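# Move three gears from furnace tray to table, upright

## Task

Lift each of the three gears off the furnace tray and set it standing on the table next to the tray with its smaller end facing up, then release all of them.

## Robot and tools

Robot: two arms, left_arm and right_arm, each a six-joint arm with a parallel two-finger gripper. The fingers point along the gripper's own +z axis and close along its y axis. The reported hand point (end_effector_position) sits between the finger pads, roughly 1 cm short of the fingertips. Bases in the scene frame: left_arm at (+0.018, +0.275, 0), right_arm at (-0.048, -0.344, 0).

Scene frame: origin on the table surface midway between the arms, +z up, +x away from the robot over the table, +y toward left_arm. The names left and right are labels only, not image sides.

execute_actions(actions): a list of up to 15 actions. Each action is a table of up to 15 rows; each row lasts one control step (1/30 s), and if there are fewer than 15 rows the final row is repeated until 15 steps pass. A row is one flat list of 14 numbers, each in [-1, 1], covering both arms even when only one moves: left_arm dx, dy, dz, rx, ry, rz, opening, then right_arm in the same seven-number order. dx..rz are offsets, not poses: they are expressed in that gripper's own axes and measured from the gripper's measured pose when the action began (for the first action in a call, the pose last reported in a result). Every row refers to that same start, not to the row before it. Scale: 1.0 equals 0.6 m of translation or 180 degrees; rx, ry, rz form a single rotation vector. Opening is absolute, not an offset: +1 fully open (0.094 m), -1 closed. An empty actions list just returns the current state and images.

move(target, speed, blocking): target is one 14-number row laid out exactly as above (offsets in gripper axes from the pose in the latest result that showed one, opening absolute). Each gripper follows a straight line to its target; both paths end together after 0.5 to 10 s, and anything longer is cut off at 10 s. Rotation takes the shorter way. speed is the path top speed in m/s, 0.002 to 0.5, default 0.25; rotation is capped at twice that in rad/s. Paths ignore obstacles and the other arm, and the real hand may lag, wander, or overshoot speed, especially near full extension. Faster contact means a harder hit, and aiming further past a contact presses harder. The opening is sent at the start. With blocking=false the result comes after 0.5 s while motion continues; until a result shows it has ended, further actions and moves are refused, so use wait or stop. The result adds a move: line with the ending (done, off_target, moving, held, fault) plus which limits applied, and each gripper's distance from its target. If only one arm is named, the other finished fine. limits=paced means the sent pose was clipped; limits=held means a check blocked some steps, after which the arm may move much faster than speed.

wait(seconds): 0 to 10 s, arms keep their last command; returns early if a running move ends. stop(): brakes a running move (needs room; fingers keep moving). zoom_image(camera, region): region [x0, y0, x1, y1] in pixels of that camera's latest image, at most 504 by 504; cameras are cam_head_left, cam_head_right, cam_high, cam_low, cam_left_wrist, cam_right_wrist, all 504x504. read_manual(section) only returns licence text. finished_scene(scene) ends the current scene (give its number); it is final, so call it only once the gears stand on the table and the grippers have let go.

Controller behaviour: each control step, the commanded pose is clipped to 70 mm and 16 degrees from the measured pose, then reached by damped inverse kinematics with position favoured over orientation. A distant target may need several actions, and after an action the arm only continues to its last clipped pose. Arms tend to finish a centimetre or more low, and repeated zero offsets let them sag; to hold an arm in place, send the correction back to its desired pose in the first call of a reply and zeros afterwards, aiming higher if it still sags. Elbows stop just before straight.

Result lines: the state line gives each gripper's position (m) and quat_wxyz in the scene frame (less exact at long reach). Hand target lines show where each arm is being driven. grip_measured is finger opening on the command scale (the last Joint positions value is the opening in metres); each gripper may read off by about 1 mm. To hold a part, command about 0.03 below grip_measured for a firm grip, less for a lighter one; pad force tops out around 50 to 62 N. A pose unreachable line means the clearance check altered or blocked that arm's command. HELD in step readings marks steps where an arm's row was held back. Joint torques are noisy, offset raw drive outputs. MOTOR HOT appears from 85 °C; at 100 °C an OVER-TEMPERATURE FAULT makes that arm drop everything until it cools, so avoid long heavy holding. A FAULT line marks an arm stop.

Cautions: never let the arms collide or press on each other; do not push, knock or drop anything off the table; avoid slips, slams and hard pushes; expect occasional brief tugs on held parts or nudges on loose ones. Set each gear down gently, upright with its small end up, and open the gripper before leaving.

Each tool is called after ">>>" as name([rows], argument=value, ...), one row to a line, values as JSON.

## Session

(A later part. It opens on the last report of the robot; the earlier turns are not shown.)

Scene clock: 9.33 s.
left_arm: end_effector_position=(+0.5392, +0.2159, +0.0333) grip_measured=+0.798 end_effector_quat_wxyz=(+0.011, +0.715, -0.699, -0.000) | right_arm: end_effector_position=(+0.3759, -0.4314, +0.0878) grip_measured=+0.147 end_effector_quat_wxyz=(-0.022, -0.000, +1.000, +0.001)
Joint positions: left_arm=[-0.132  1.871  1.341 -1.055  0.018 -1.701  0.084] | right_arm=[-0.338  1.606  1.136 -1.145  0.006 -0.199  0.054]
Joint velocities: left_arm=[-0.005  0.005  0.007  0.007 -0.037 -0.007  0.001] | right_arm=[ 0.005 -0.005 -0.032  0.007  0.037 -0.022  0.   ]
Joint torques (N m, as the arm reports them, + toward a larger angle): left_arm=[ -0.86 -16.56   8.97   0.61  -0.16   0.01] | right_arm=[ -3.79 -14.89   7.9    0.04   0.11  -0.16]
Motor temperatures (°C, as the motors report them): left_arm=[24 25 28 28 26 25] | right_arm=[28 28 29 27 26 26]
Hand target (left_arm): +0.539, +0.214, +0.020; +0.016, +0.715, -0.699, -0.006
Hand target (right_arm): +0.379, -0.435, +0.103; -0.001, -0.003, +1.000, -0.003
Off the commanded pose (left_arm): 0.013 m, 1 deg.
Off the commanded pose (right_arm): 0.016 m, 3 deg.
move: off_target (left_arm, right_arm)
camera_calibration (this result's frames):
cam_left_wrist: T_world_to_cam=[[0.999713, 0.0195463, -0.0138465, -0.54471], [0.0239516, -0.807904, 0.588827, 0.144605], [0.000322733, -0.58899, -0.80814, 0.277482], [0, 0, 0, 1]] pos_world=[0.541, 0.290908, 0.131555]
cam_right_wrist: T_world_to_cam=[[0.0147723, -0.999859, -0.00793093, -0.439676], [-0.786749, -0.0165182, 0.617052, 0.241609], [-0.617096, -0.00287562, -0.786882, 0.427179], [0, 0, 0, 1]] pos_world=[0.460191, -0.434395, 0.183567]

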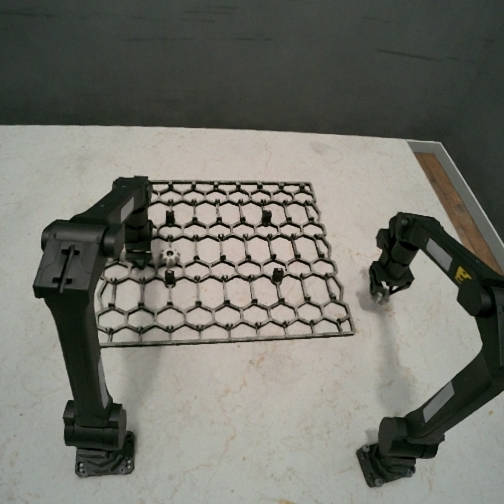

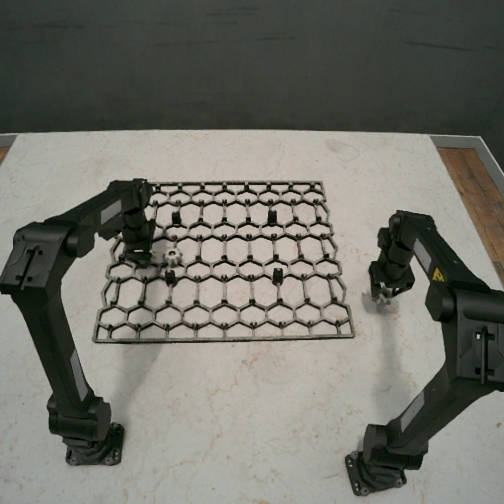

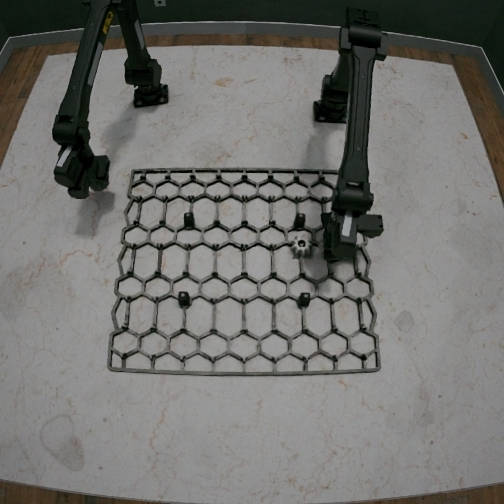

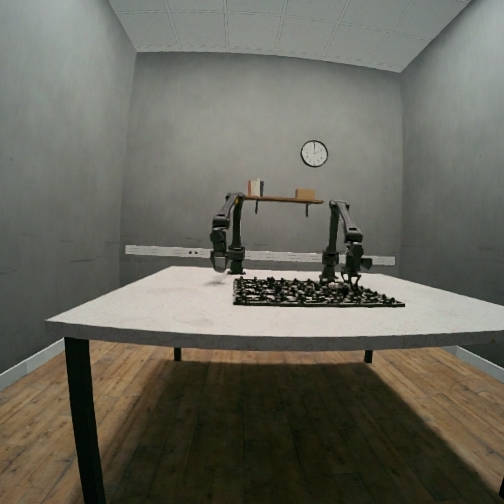

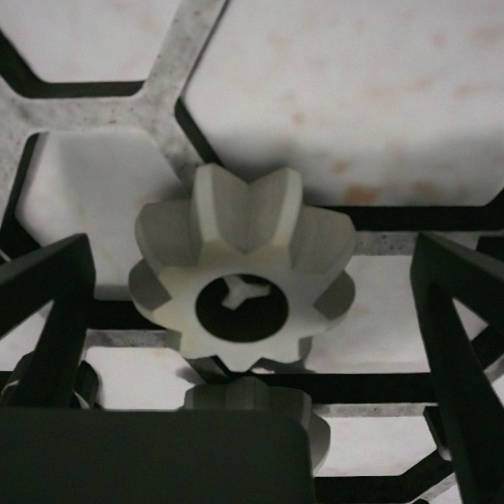

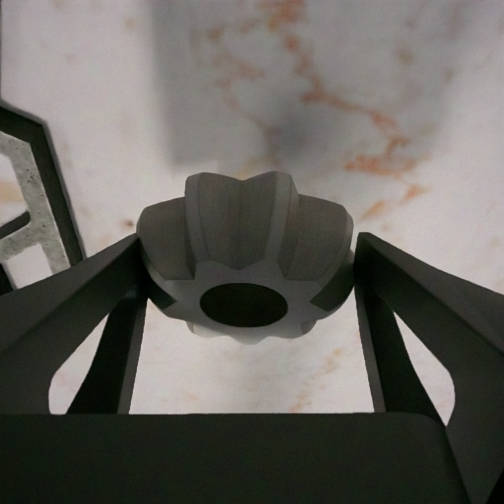

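>>> move(target=[0,0,0,0,0,0,-0.2, 0,0,0.095,0,0,0,-0.2], speed=0.1)

>>> move(target=[0,0,-0.15,0,0,0,-0.2, 0,0,0,0,0,0,0.8], speed=0.15)

Scene clock: 10.30 s.
left_arm: end_effector_position=(+0.5374, +0.2162, +0.0331) grip_measured=+0.188 end_effector_quat_wxyz=(+0.012, +0.715, -0.699, -0.002) | right_arm: end_effector_position=(+0.3713, -0.4305, +0.0342) grip_measured=+0.147 end_effector_quat_wxyz=(-0.028, -0.001, +1.000, +0.002)
Joint positions: left_arm=[-0.132  1.87   1.338 -1.059  0.017 -1.701  0.056] | right_arm=[-0.338  1.677  1.063 -1.012  0.006 -0.201  0.054]
Joint velocities: left_arm=[-0.005 -0.005 -0.002  0.012 -0.066 -0.007  0.001] | right_arm=[-0.005 -0.015  0.012  0.007  0.007 -0.007  0.   ]
Joint torques (N m, as the arm reports them, + toward a larger angle): left_arm=[ -1.02 -18.78   9.06   0.19  -0.12   0.01] | right_arm=[ -3.41 -12.51   6.92   0.87   0.03  -0.09]
Motor temperatures (°C, as the motors report them): left_arm=[24 25 28 28 26 25] | right_arm=[28 28 29 27 26 26]
Hand target (left_arm): +0.539, +0.216, +0.033; +0.011, +0.715, -0.699, +0.000
Hand target (right_arm): +0.373, -0.431, +0.031; -0.022, -0.000, +1.000, +0.001
Off the commanded pose (left_arm): 0.002 m, 0 deg.
Off the commanded pose (right_arm): 0.004 m, 1 deg.
move: done
camera_calibration (this result's frames):
cam_left_wrist: T_world_to_cam=[[0.999643, 0.0191729, -0.0186155, -0.542644], [0.0264523, -0.80889, 0.587364, 0.143975], [-0.00379645, -0.587647, -0.809109, 0.279541], [0, 0, 0, 1]] pos_world=[0.539703, 0.291135, 0.131512]
cam_right_wrist: T_world_to_cam=[[0.016193, -0.999814, -0.0104412, -0.43953], [-0.779753, -0.0191641, 0.625793, 0.267038], [-0.625877, -0.00199192, -0.779919, 0.385586], [0, 0, 0, 1]] pos_world=[0.456671, -0.433562, 0.129026]

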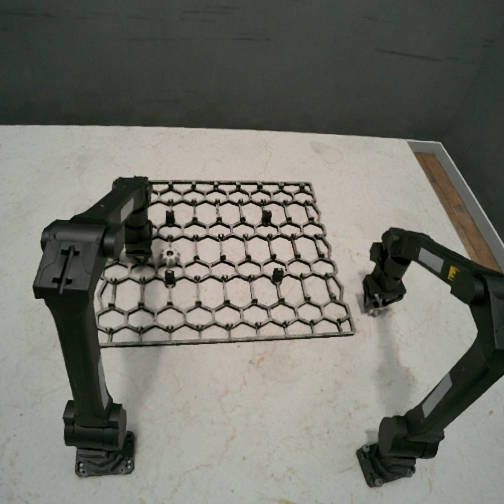

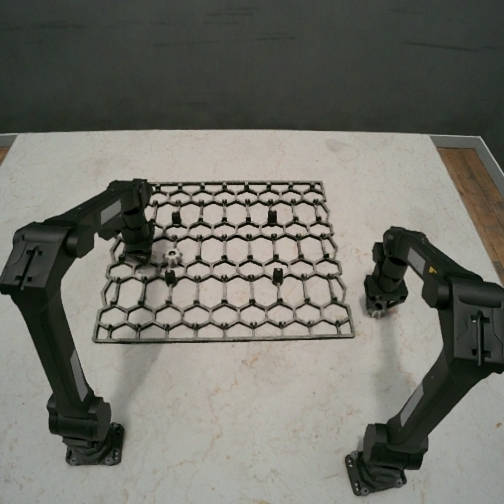

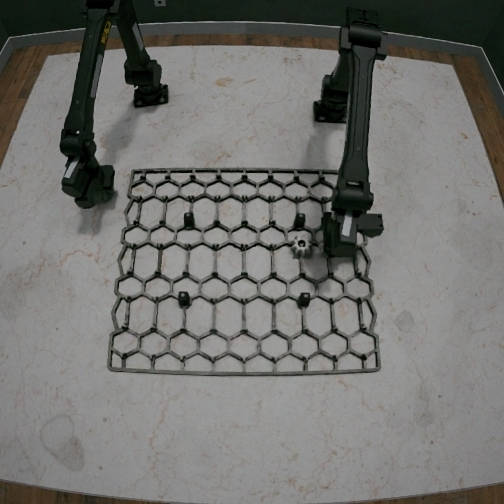

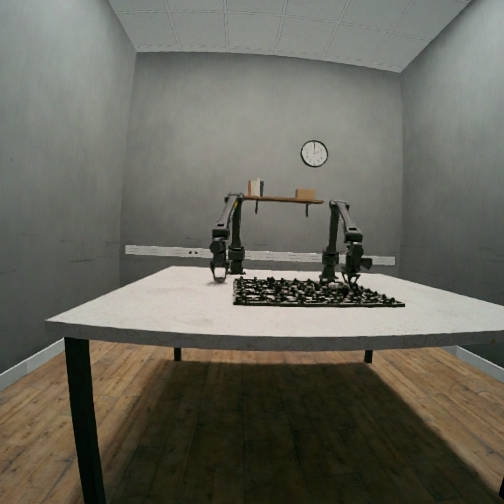

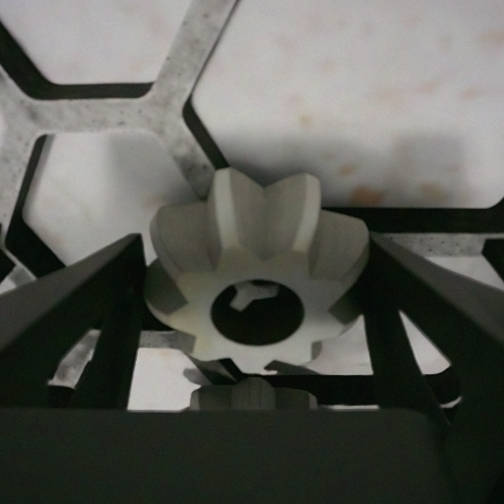

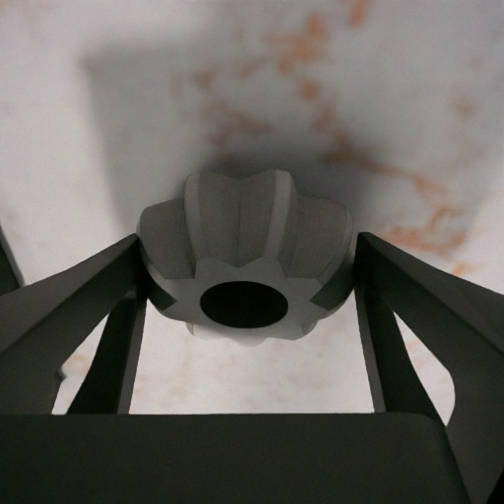

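Scene clock: 11.40 s.
left_arm: end_effector_position=(+0.5216, +0.2179, +0.0947) grip_measured=+0.188 end_effector_quat_wxyz=(+0.031, +0.715, -0.698, -0.026) | right_arm: end_effector_position=(+0.3712, -0.4306, +0.0342) grip_measured=+0.798 end_effector_quat_wxyz=(-0.028, -0.001, +1.000, +0.002)
Joint positions: left_arm=[-0.132  1.797  1.409 -1.262  0.017 -1.701  0.056] | right_arm=[-0.338  1.677  1.063 -1.012  0.007 -0.201  0.084]
Joint velocities: left_arm=[ 0.005 -0.015 -0.002 -0.012 -0.051 -0.022  0.001] | right_arm=[-0.005 -0.015 -0.002 -0.012 -0.022 -0.125  0.   ]
Joint torques (N m, as the arm reports them, + toward a larger angle): left_arm=[ -0.92 -20.94  13.54  -0.62  -0.18   0.04] | right_arm=[ -3.35 -12.89   7.26  -0.22   0.03  -0.08]
Motor temperatures (°C, as the motors report them): left_arm=[24 26 28 28 26 25] | right_arm=[28 28 29 27 26 26]
Hand target (left_arm): +0.537, +0.217, +0.124; +0.012, +0.715, -0.699, -0.002
Hand target (right_arm): +0.371, -0.431, +0.034; -0.028, -0.001, +1.000, +0.002
Off the commanded pose (left_arm): 0.033 m, 3 deg.
Off the commanded pose (right_arm): 0.000 m, 0 deg.
move: off_target (left_arm)
camera_calibration (this result's frames):
cam_left_wrist: T_world_to_cam=[[0.996707, 0.0194883, -0.0787063, -0.518585], [0.0616471, -0.812671, 0.579452, 0.092822], [-0.0526698, -0.582396, -0.811197, 0.354834], [0, 0, 0, 1]] pos_world=[0.529845, 0.292194, 0.193239]
cam_right_wrist: T_world_to_cam=[[0.0162135, -0.999818, -0.0100691, -0.439616], [-0.779706, -0.018947, 0.625859, 0.2671], [-0.625936, -0.00229641, -0.779871, 0.385467], [0, 0, 0, 1]] pos_world=[0.456665, -0.43359, 0.129021]

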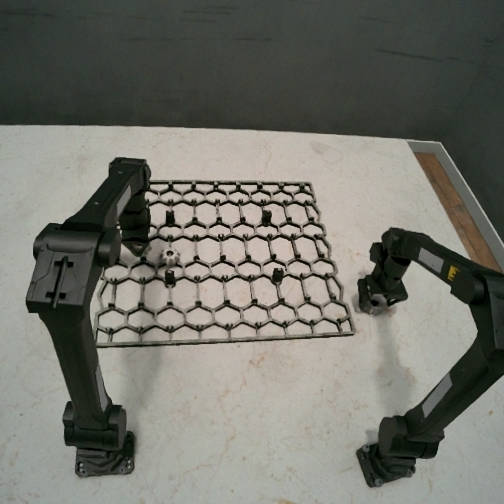

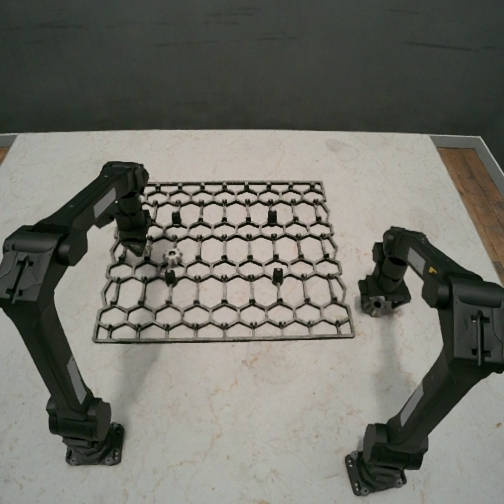

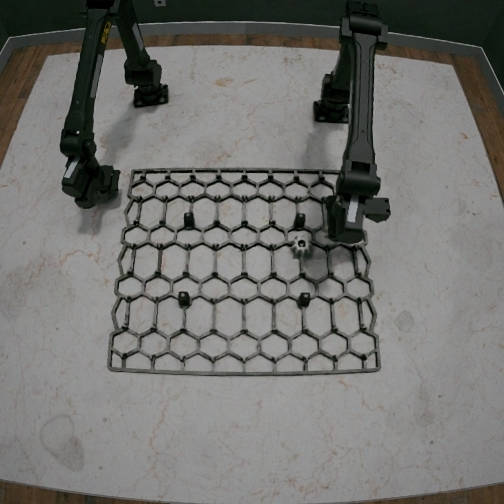

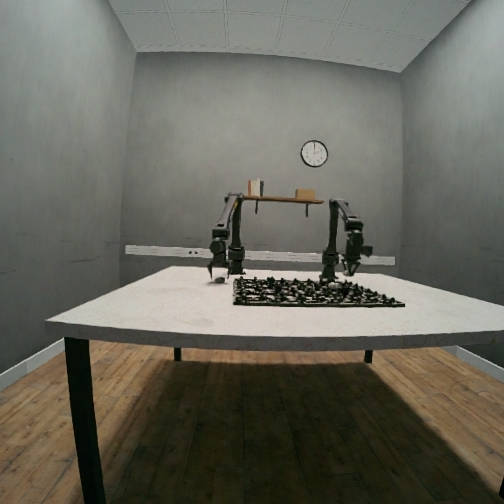

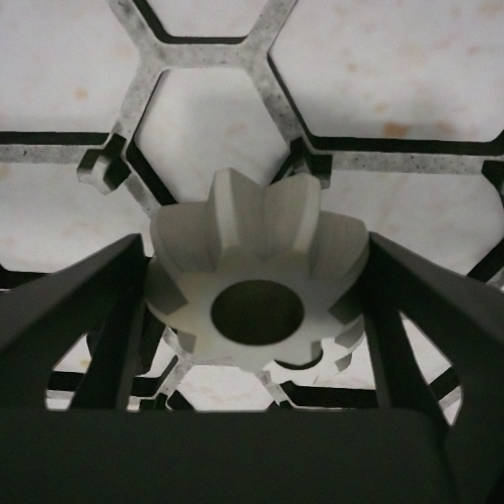

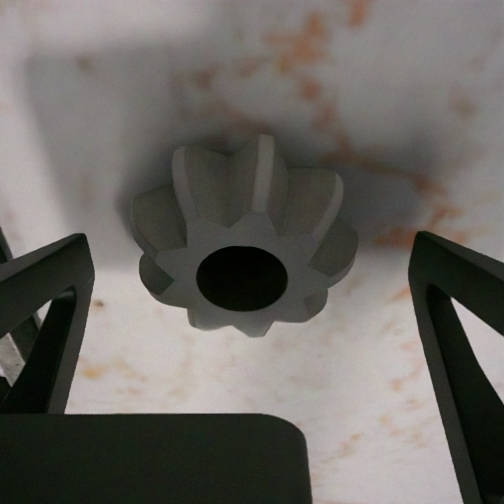

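>>> execute_actions(actions=[])

Scene clock: 11.70 s.
left_arm: end_effector_position=(+0.5216, +0.2179, +0.0947) grip_measured=+0.188 end_effector_quat_wxyz=(+0.031, +0.715, -0.698, -0.026) | right_arm: end_effector_position=(+0.3712, -0.4306, +0.0342) grip_measured=+0.798 end_effector_quat_wxyz=(-0.028, -0.001, +1.000, +0.002)
Joint positions: left_arm=[-0.132  1.797  1.409 -1.262  0.017 -1.701  0.056] | right_arm=[-0.338  1.677  1.063 -1.012  0.007 -0.201  0.084]
Joint velocities: left_arm=[-0.015 -0.015 -0.007  0.002 -0.022 -0.037 -0.001] | right_arm=[ 0.005  0.005  0.002  0.002 -0.007 -0.051  0.   ]
Joint torques (N m, as the arm reports them, + toward a larger angle): left_arm=[ -0.54 -20.31  13.69  -0.57  -0.16   0.03] | right_arm=[ -3.21 -13.19   7.41   0.     0.03  -0.12]
Motor temperatures (°C, as the motors report them): left_arm=[24 26 28 28 26 25] | right_arm=[28 28 29 27 26 26]
Hand target (left_arm): +0.537, +0.217, +0.124; +0.012, +0.715, -0.699, -0.002
Hand target (right_arm): +0.371, -0.431, +0.034; -0.028, -0.001, +1.000, +0.002
Off the commanded pose (left_arm): 0.033 m, 3 deg.
Off the commanded pose (right_arm): 0.000 m, 0 deg.
camera_calibration (this result's frames):
cam_left_wrist: T_world_to_cam=[[0.996707, 0.0194883, -0.0787063, -0.518585], [0.0616471, -0.812671, 0.579452, 0.092822], [-0.0526698, -0.582396, -0.811197, 0.354834], [0, 0, 0, 1]] pos_world=[0.529845, 0.292194, 0.193239]
cam_right_wrist: T_world_to_cam=[[0.0162135, -0.999818, -0.0100691, -0.439616], [-0.779706, -0.018947, 0.625859, 0.2671], [-0.625936, -0.00229641, -0.779871, 0.385467], [0, 0, 0, 1]] pos_world=[0.456665, -0.43359, 0.129021]

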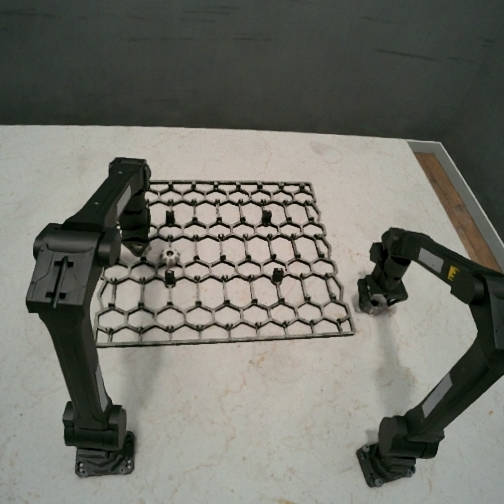

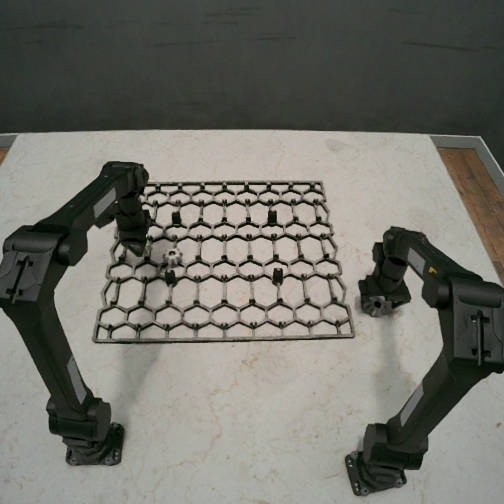

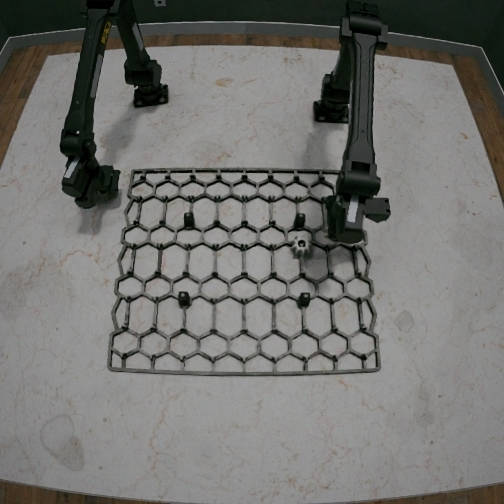

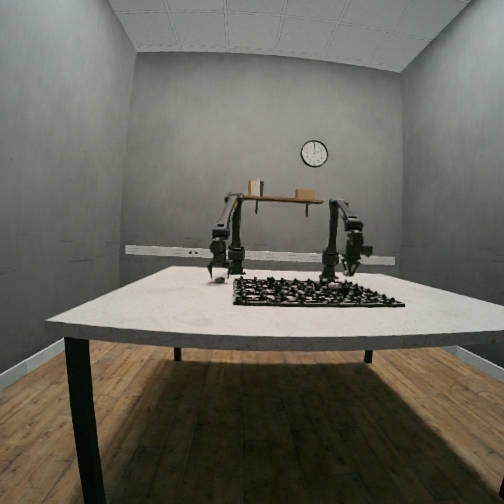

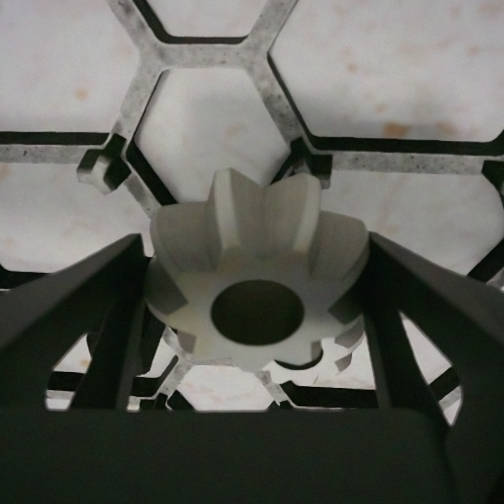

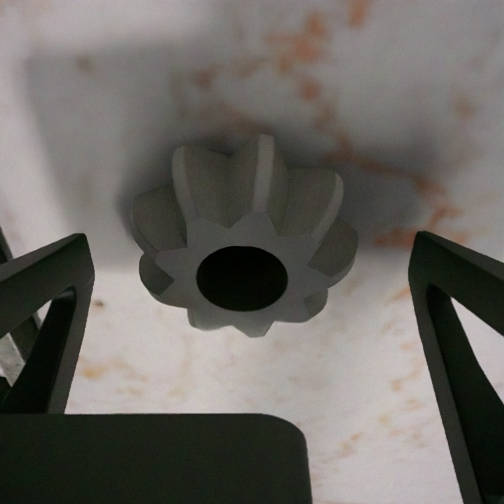

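>>> move(target=[-0.33,0.02,-0.06,0,0,0,-0.2, 0,0,-0.2,0,0,0,0.8], speed=0.3)

>>> execute_actions(actions=[])

Scene clock: 13.03 s.
left_arm: end_effector_position=(+0.4942, +0.4165, +0.1044) grip_measured=+0.188 end_effector_quat_wxyz=(+0.056, +0.721, -0.690, -0.038) | right_arm: end_effector_position=(+0.3616, -0.4286, +0.1330) grip_measured=+0.798 end_effector_quat_wxyz=(-0.053, -0.001, +0.999, +0.007)
Joint positions: left_arm=[ 0.26   1.797  1.432 -1.341 -0.011 -1.33   0.056] | right_arm=[-0.338  1.562  1.207 -1.324  0.007 -0.201  0.084]
Joint velocities: left_arm=[-0.005 -0.015 -0.012  0.002  0.125 -0.051 -0.   ] | right_arm=[-0.005 -0.015  0.012  0.007 -0.007 -0.066  0.   ]
Joint torques (N m, as the arm reports them, + toward a larger angle): left_arm=[ -0.86 -20.33  13.85  -0.73  -0.06   0.06] | right_arm=[ -2.69 -13.47  12.28  -0.86   0.07  -0.14]
Motor temperatures (°C, as the motors report them): left_arm=[24 26 28 28 26 25] | right_arm=[28 28 30 27 26 26]
Hand target (left_arm): +0.510, +0.416, +0.131; +0.032, +0.715, -0.698, -0.023
Hand target (right_arm): +0.377, -0.432, +0.155; -0.028, -0.001, +1.000, +0.002
Off the commanded pose (left_arm): 0.029 m, 3 deg.
Off the commanded pose (right_arm): 0.027 m, 3 deg.
move: off_target (left_arm, right_arm)
camera_calibration (this result's frames):
cam_left_wrist: T_world_to_cam=[[0.990726, 0.0379929, -0.130452, -0.493776], [0.108269, -0.800832, 0.589021, 0.22126], [-0.0820912, -0.597683, -0.797519, 0.496378], [0, 0, 0, 1]] pos_world=[0.505989, 0.492629, 0.201131]
cam_right_wrist: T_world_to_cam=[[0.015428, -0.99966, -0.0210392, -0.434719], [-0.747135, -0.0255094, 0.664183, 0.178172], [-0.664493, 0.00547208, -0.747274, 0.469382], [0, 0, 0, 1]] pos_world=[0.451726, -0.432595, 0.223272]

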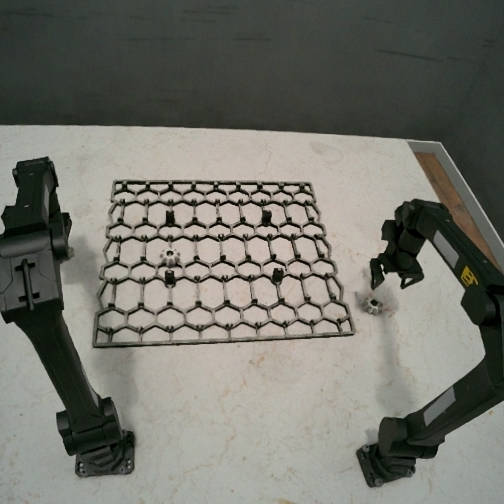

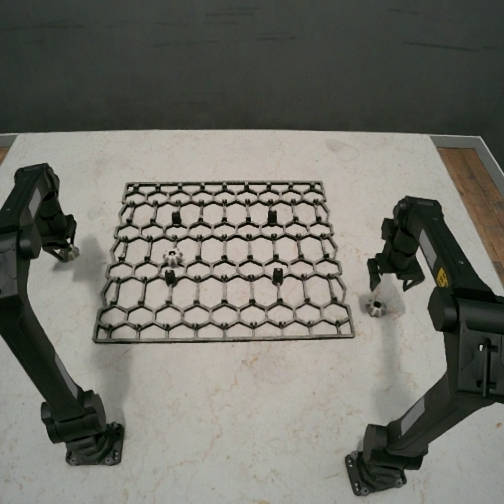

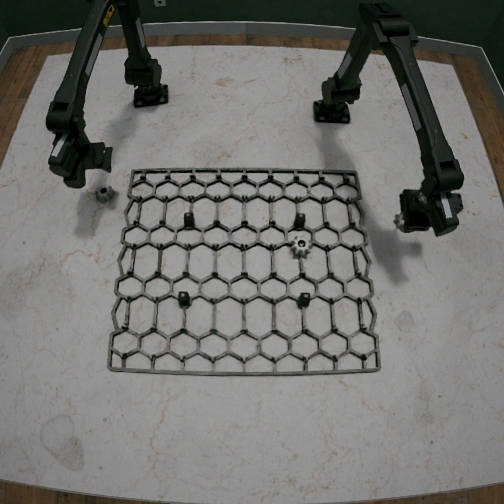

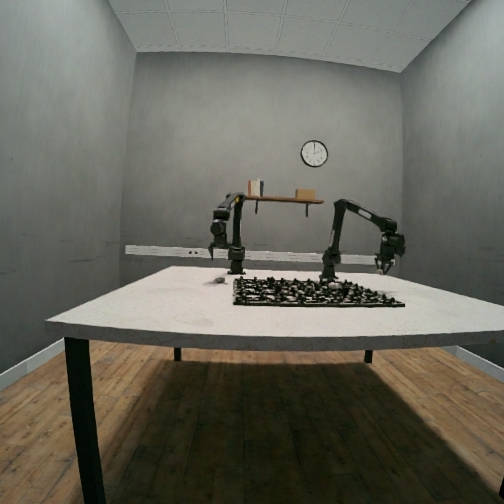

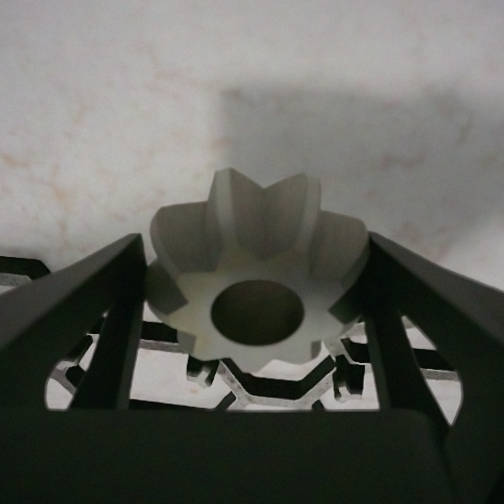

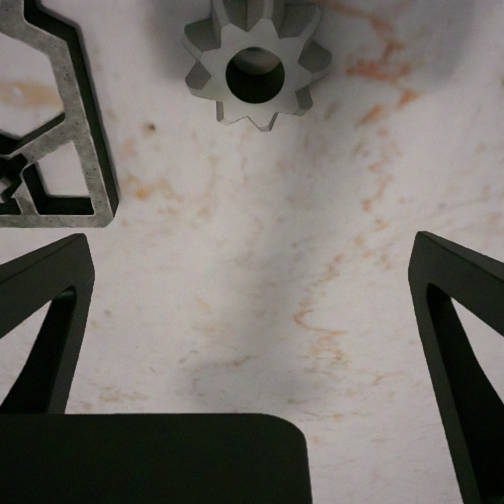

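Scene clock: 13.03 s.
left_arm: end_effector_position=(+0.4942, +0.4165, +0.1044) grip_measured=+0.188 end_effector_quat_wxyz=(+0.056, +0.721, -0.690, -0.038) | right_arm: end_effector_position=(+0.3616, -0.4286, +0.1330) grip_measured=+0.798 end_effector_quat_wxyz=(-0.053, -0.001, +0.999, +0.007)
Joint positions: left_arm=[ 0.26   1.797  1.432 -1.341 -0.011 -1.33   0.056] | right_arm=[-0.338  1.562  1.207 -1.324  0.007 -0.201  0.084]
Joint velocities: left_arm=[-0.005 -0.015 -0.012  0.002  0.125 -0.051 -0.   ] | right_arm=[-0.005 -0.015  0.012  0.007 -0.007 -0.066  0.   ]
Joint torques (N m, as the arm reports them, + toward a larger angle): left_arm=[ -0.86 -20.33  13.85  -0.73  -0.06   0.06] | right_arm=[ -2.69 -13.47  12.28  -0.86   0.07  -0.14]
Motor temperatures (°C, as the motors report them): left_arm=[24 26 28 28 26 25] | right_arm=[28 28 30 27 26 26]
Hand target (left_arm): +0.510, +0.416, +0.131; +0.032, +0.715, -0.698, -0.023
Hand target (right_arm): +0.377, -0.432, +0.155; -0.028, -0.001, +1.000, +0.002
Off the commanded pose (left_arm): 0.029 m, 3 deg.
Off the commanded pose (right_arm): 0.027 m, 3 deg.
camera_calibration (this result's frames):
cam_left_wrist: T_world_to_cam=[[0.990726, 0.0379929, -0.130452, -0.493776], [0.108269, -0.800832, 0.589021, 0.22126], [-0.0820912, -0.597683, -0.797519, 0.496378], [0, 0, 0, 1]] pos_world=[0.505989, 0.492629, 0.201131]
cam_right_wrist: T_world_to_cam=[[0.015428, -0.99966, -0.0210392, -0.434719], [-0.747135, -0.0255094, 0.664183, 0.178172], [-0.664493, 0.00547208, -0.747274, 0.469382], [0, 0, 0, 1]] pos_world=[0.451726, -0.432595, 0.223272]

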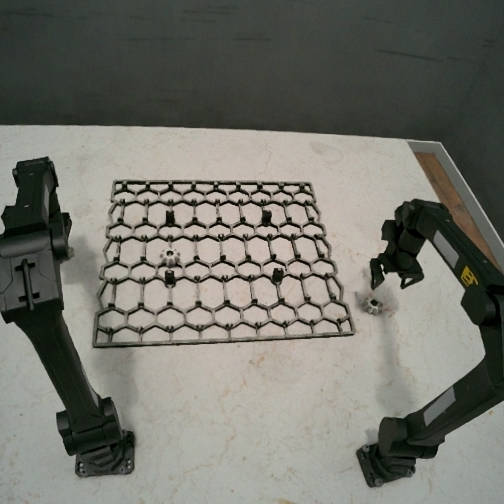

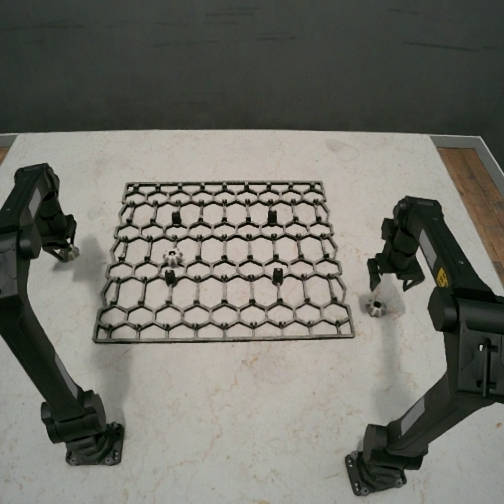

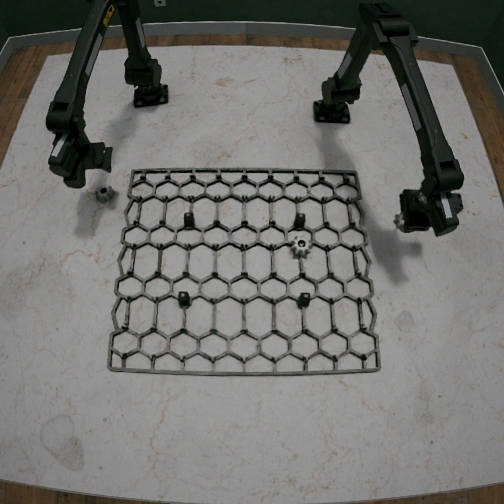

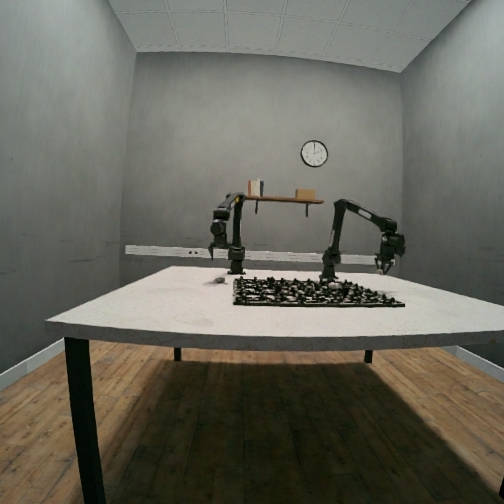

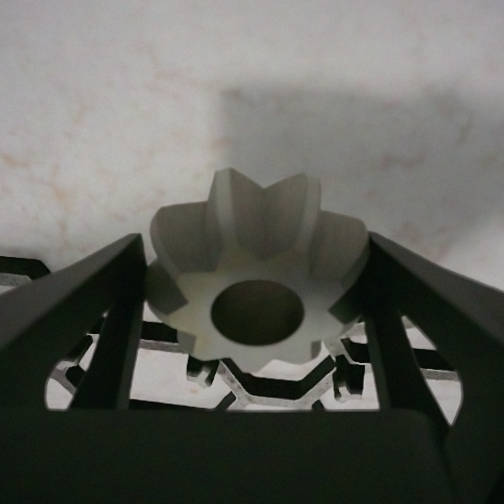

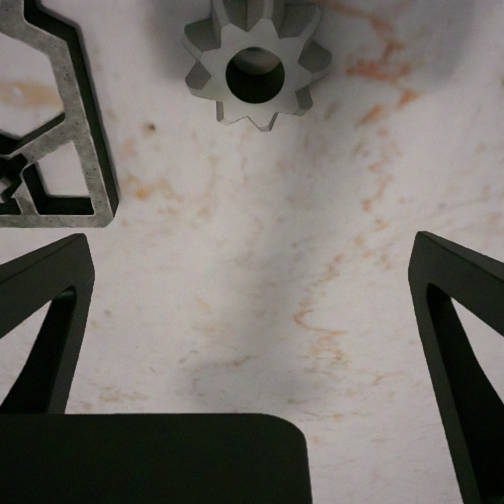

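>>> move(target=[0,0,0.135,0.06,-0.01,0,-0.2, 0,0,-0.03,0,0,0,0.8], speed=0.12)

Scene clock: 14.30 s.
left_arm: end_effector_position=(+0.4805, +0.4102, +0.0182) grip_measured=+0.188 end_effector_quat_wxyz=(-0.010, +0.721, -0.693, +0.008) | right_arm: end_effector_position=(+0.3523, -0.4268, +0.1342) grip_measured=+0.798 end_effector_quat_wxyz=(-0.072, -0.001, +0.997, +0.011)
Joint positions: left_arm=[ 0.261  1.777  1.153 -0.922  0.004 -1.326  0.056] | right_arm=[-0.338  1.562  1.207 -1.363  0.007 -0.201  0.084]
Joint velocities: left_arm=[-0.005 -0.015 -0.017  0.017 -0.081  0.007 -0.001] | right_arm=[-0.015  0.005 -0.007 -0.022 -0.037  0.037 -0.001]
Joint torques (N m, as the arm reports them, + toward a larger angle): left_arm=[  0.29 -18.14   8.15   1.16  -0.08   0.06] | right_arm=[ -3.02 -13.57  11.29  -0.77   0.02  -0.05]
Motor temperatures (°C, as the motors report them): left_arm=[24 26 28 28 26 25] | right_arm=[28 28 30 27 26 26]
Hand target (left_arm): +0.484, +0.415, +0.023; -0.022, +0.721, -0.692, +0.017
Hand target (right_arm): +0.363, -0.429, +0.151; -0.053, -0.001, +0.999, +0.007
Off the commanded pose (left_arm): 0.008 m, 2 deg.
Off the commanded pose (right_arm): 0.020 m, 2 deg.
move: off_target (right_arm)
camera_calibration (this result's frames):
cam_left_wrist: T_world_to_cam=[[0.99895, 0.0369593, 0.0270823, -0.497581], [0.0147247, -0.818657, 0.574094, 0.321021], [0.0433893, -0.573092, -0.818341, 0.35271], [0, 0, 0, 1]] pos_world=[0.477028, 0.483332, 0.117816]
cam_right_wrist: T_world_to_cam=[[0.014468, -0.999466, -0.0292923, -0.431148], [-0.721267, -0.0307212, 0.691975, 0.155395], [-0.692506, 0.0111161, -0.721327, 0.472896], [0, 0, 0, 1]] pos_world=[0.445802, -0.431401, 0.220954]

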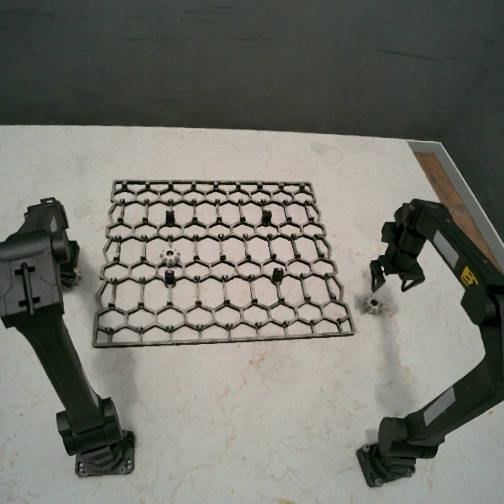

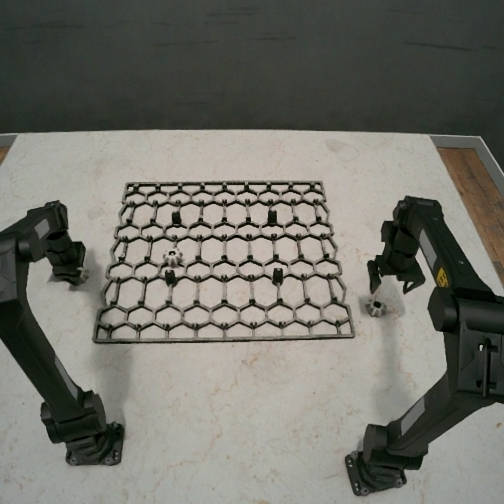

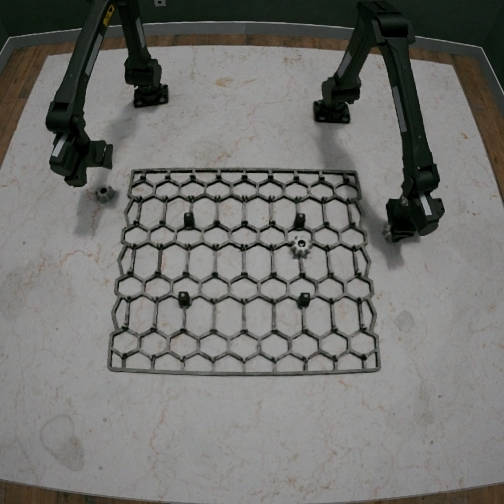

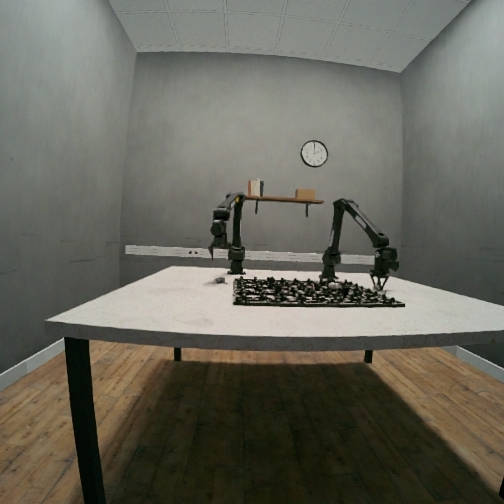

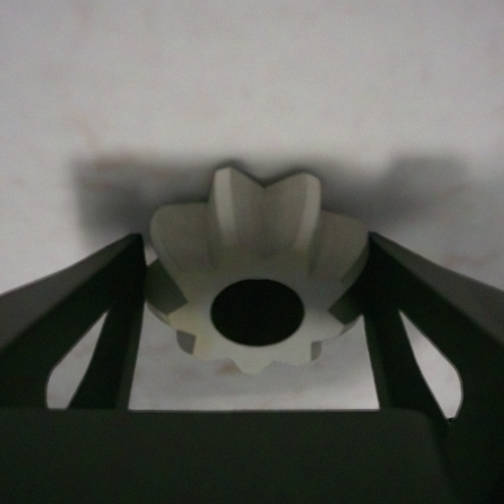

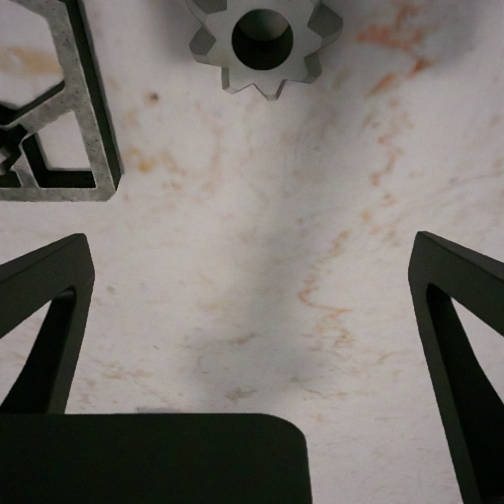

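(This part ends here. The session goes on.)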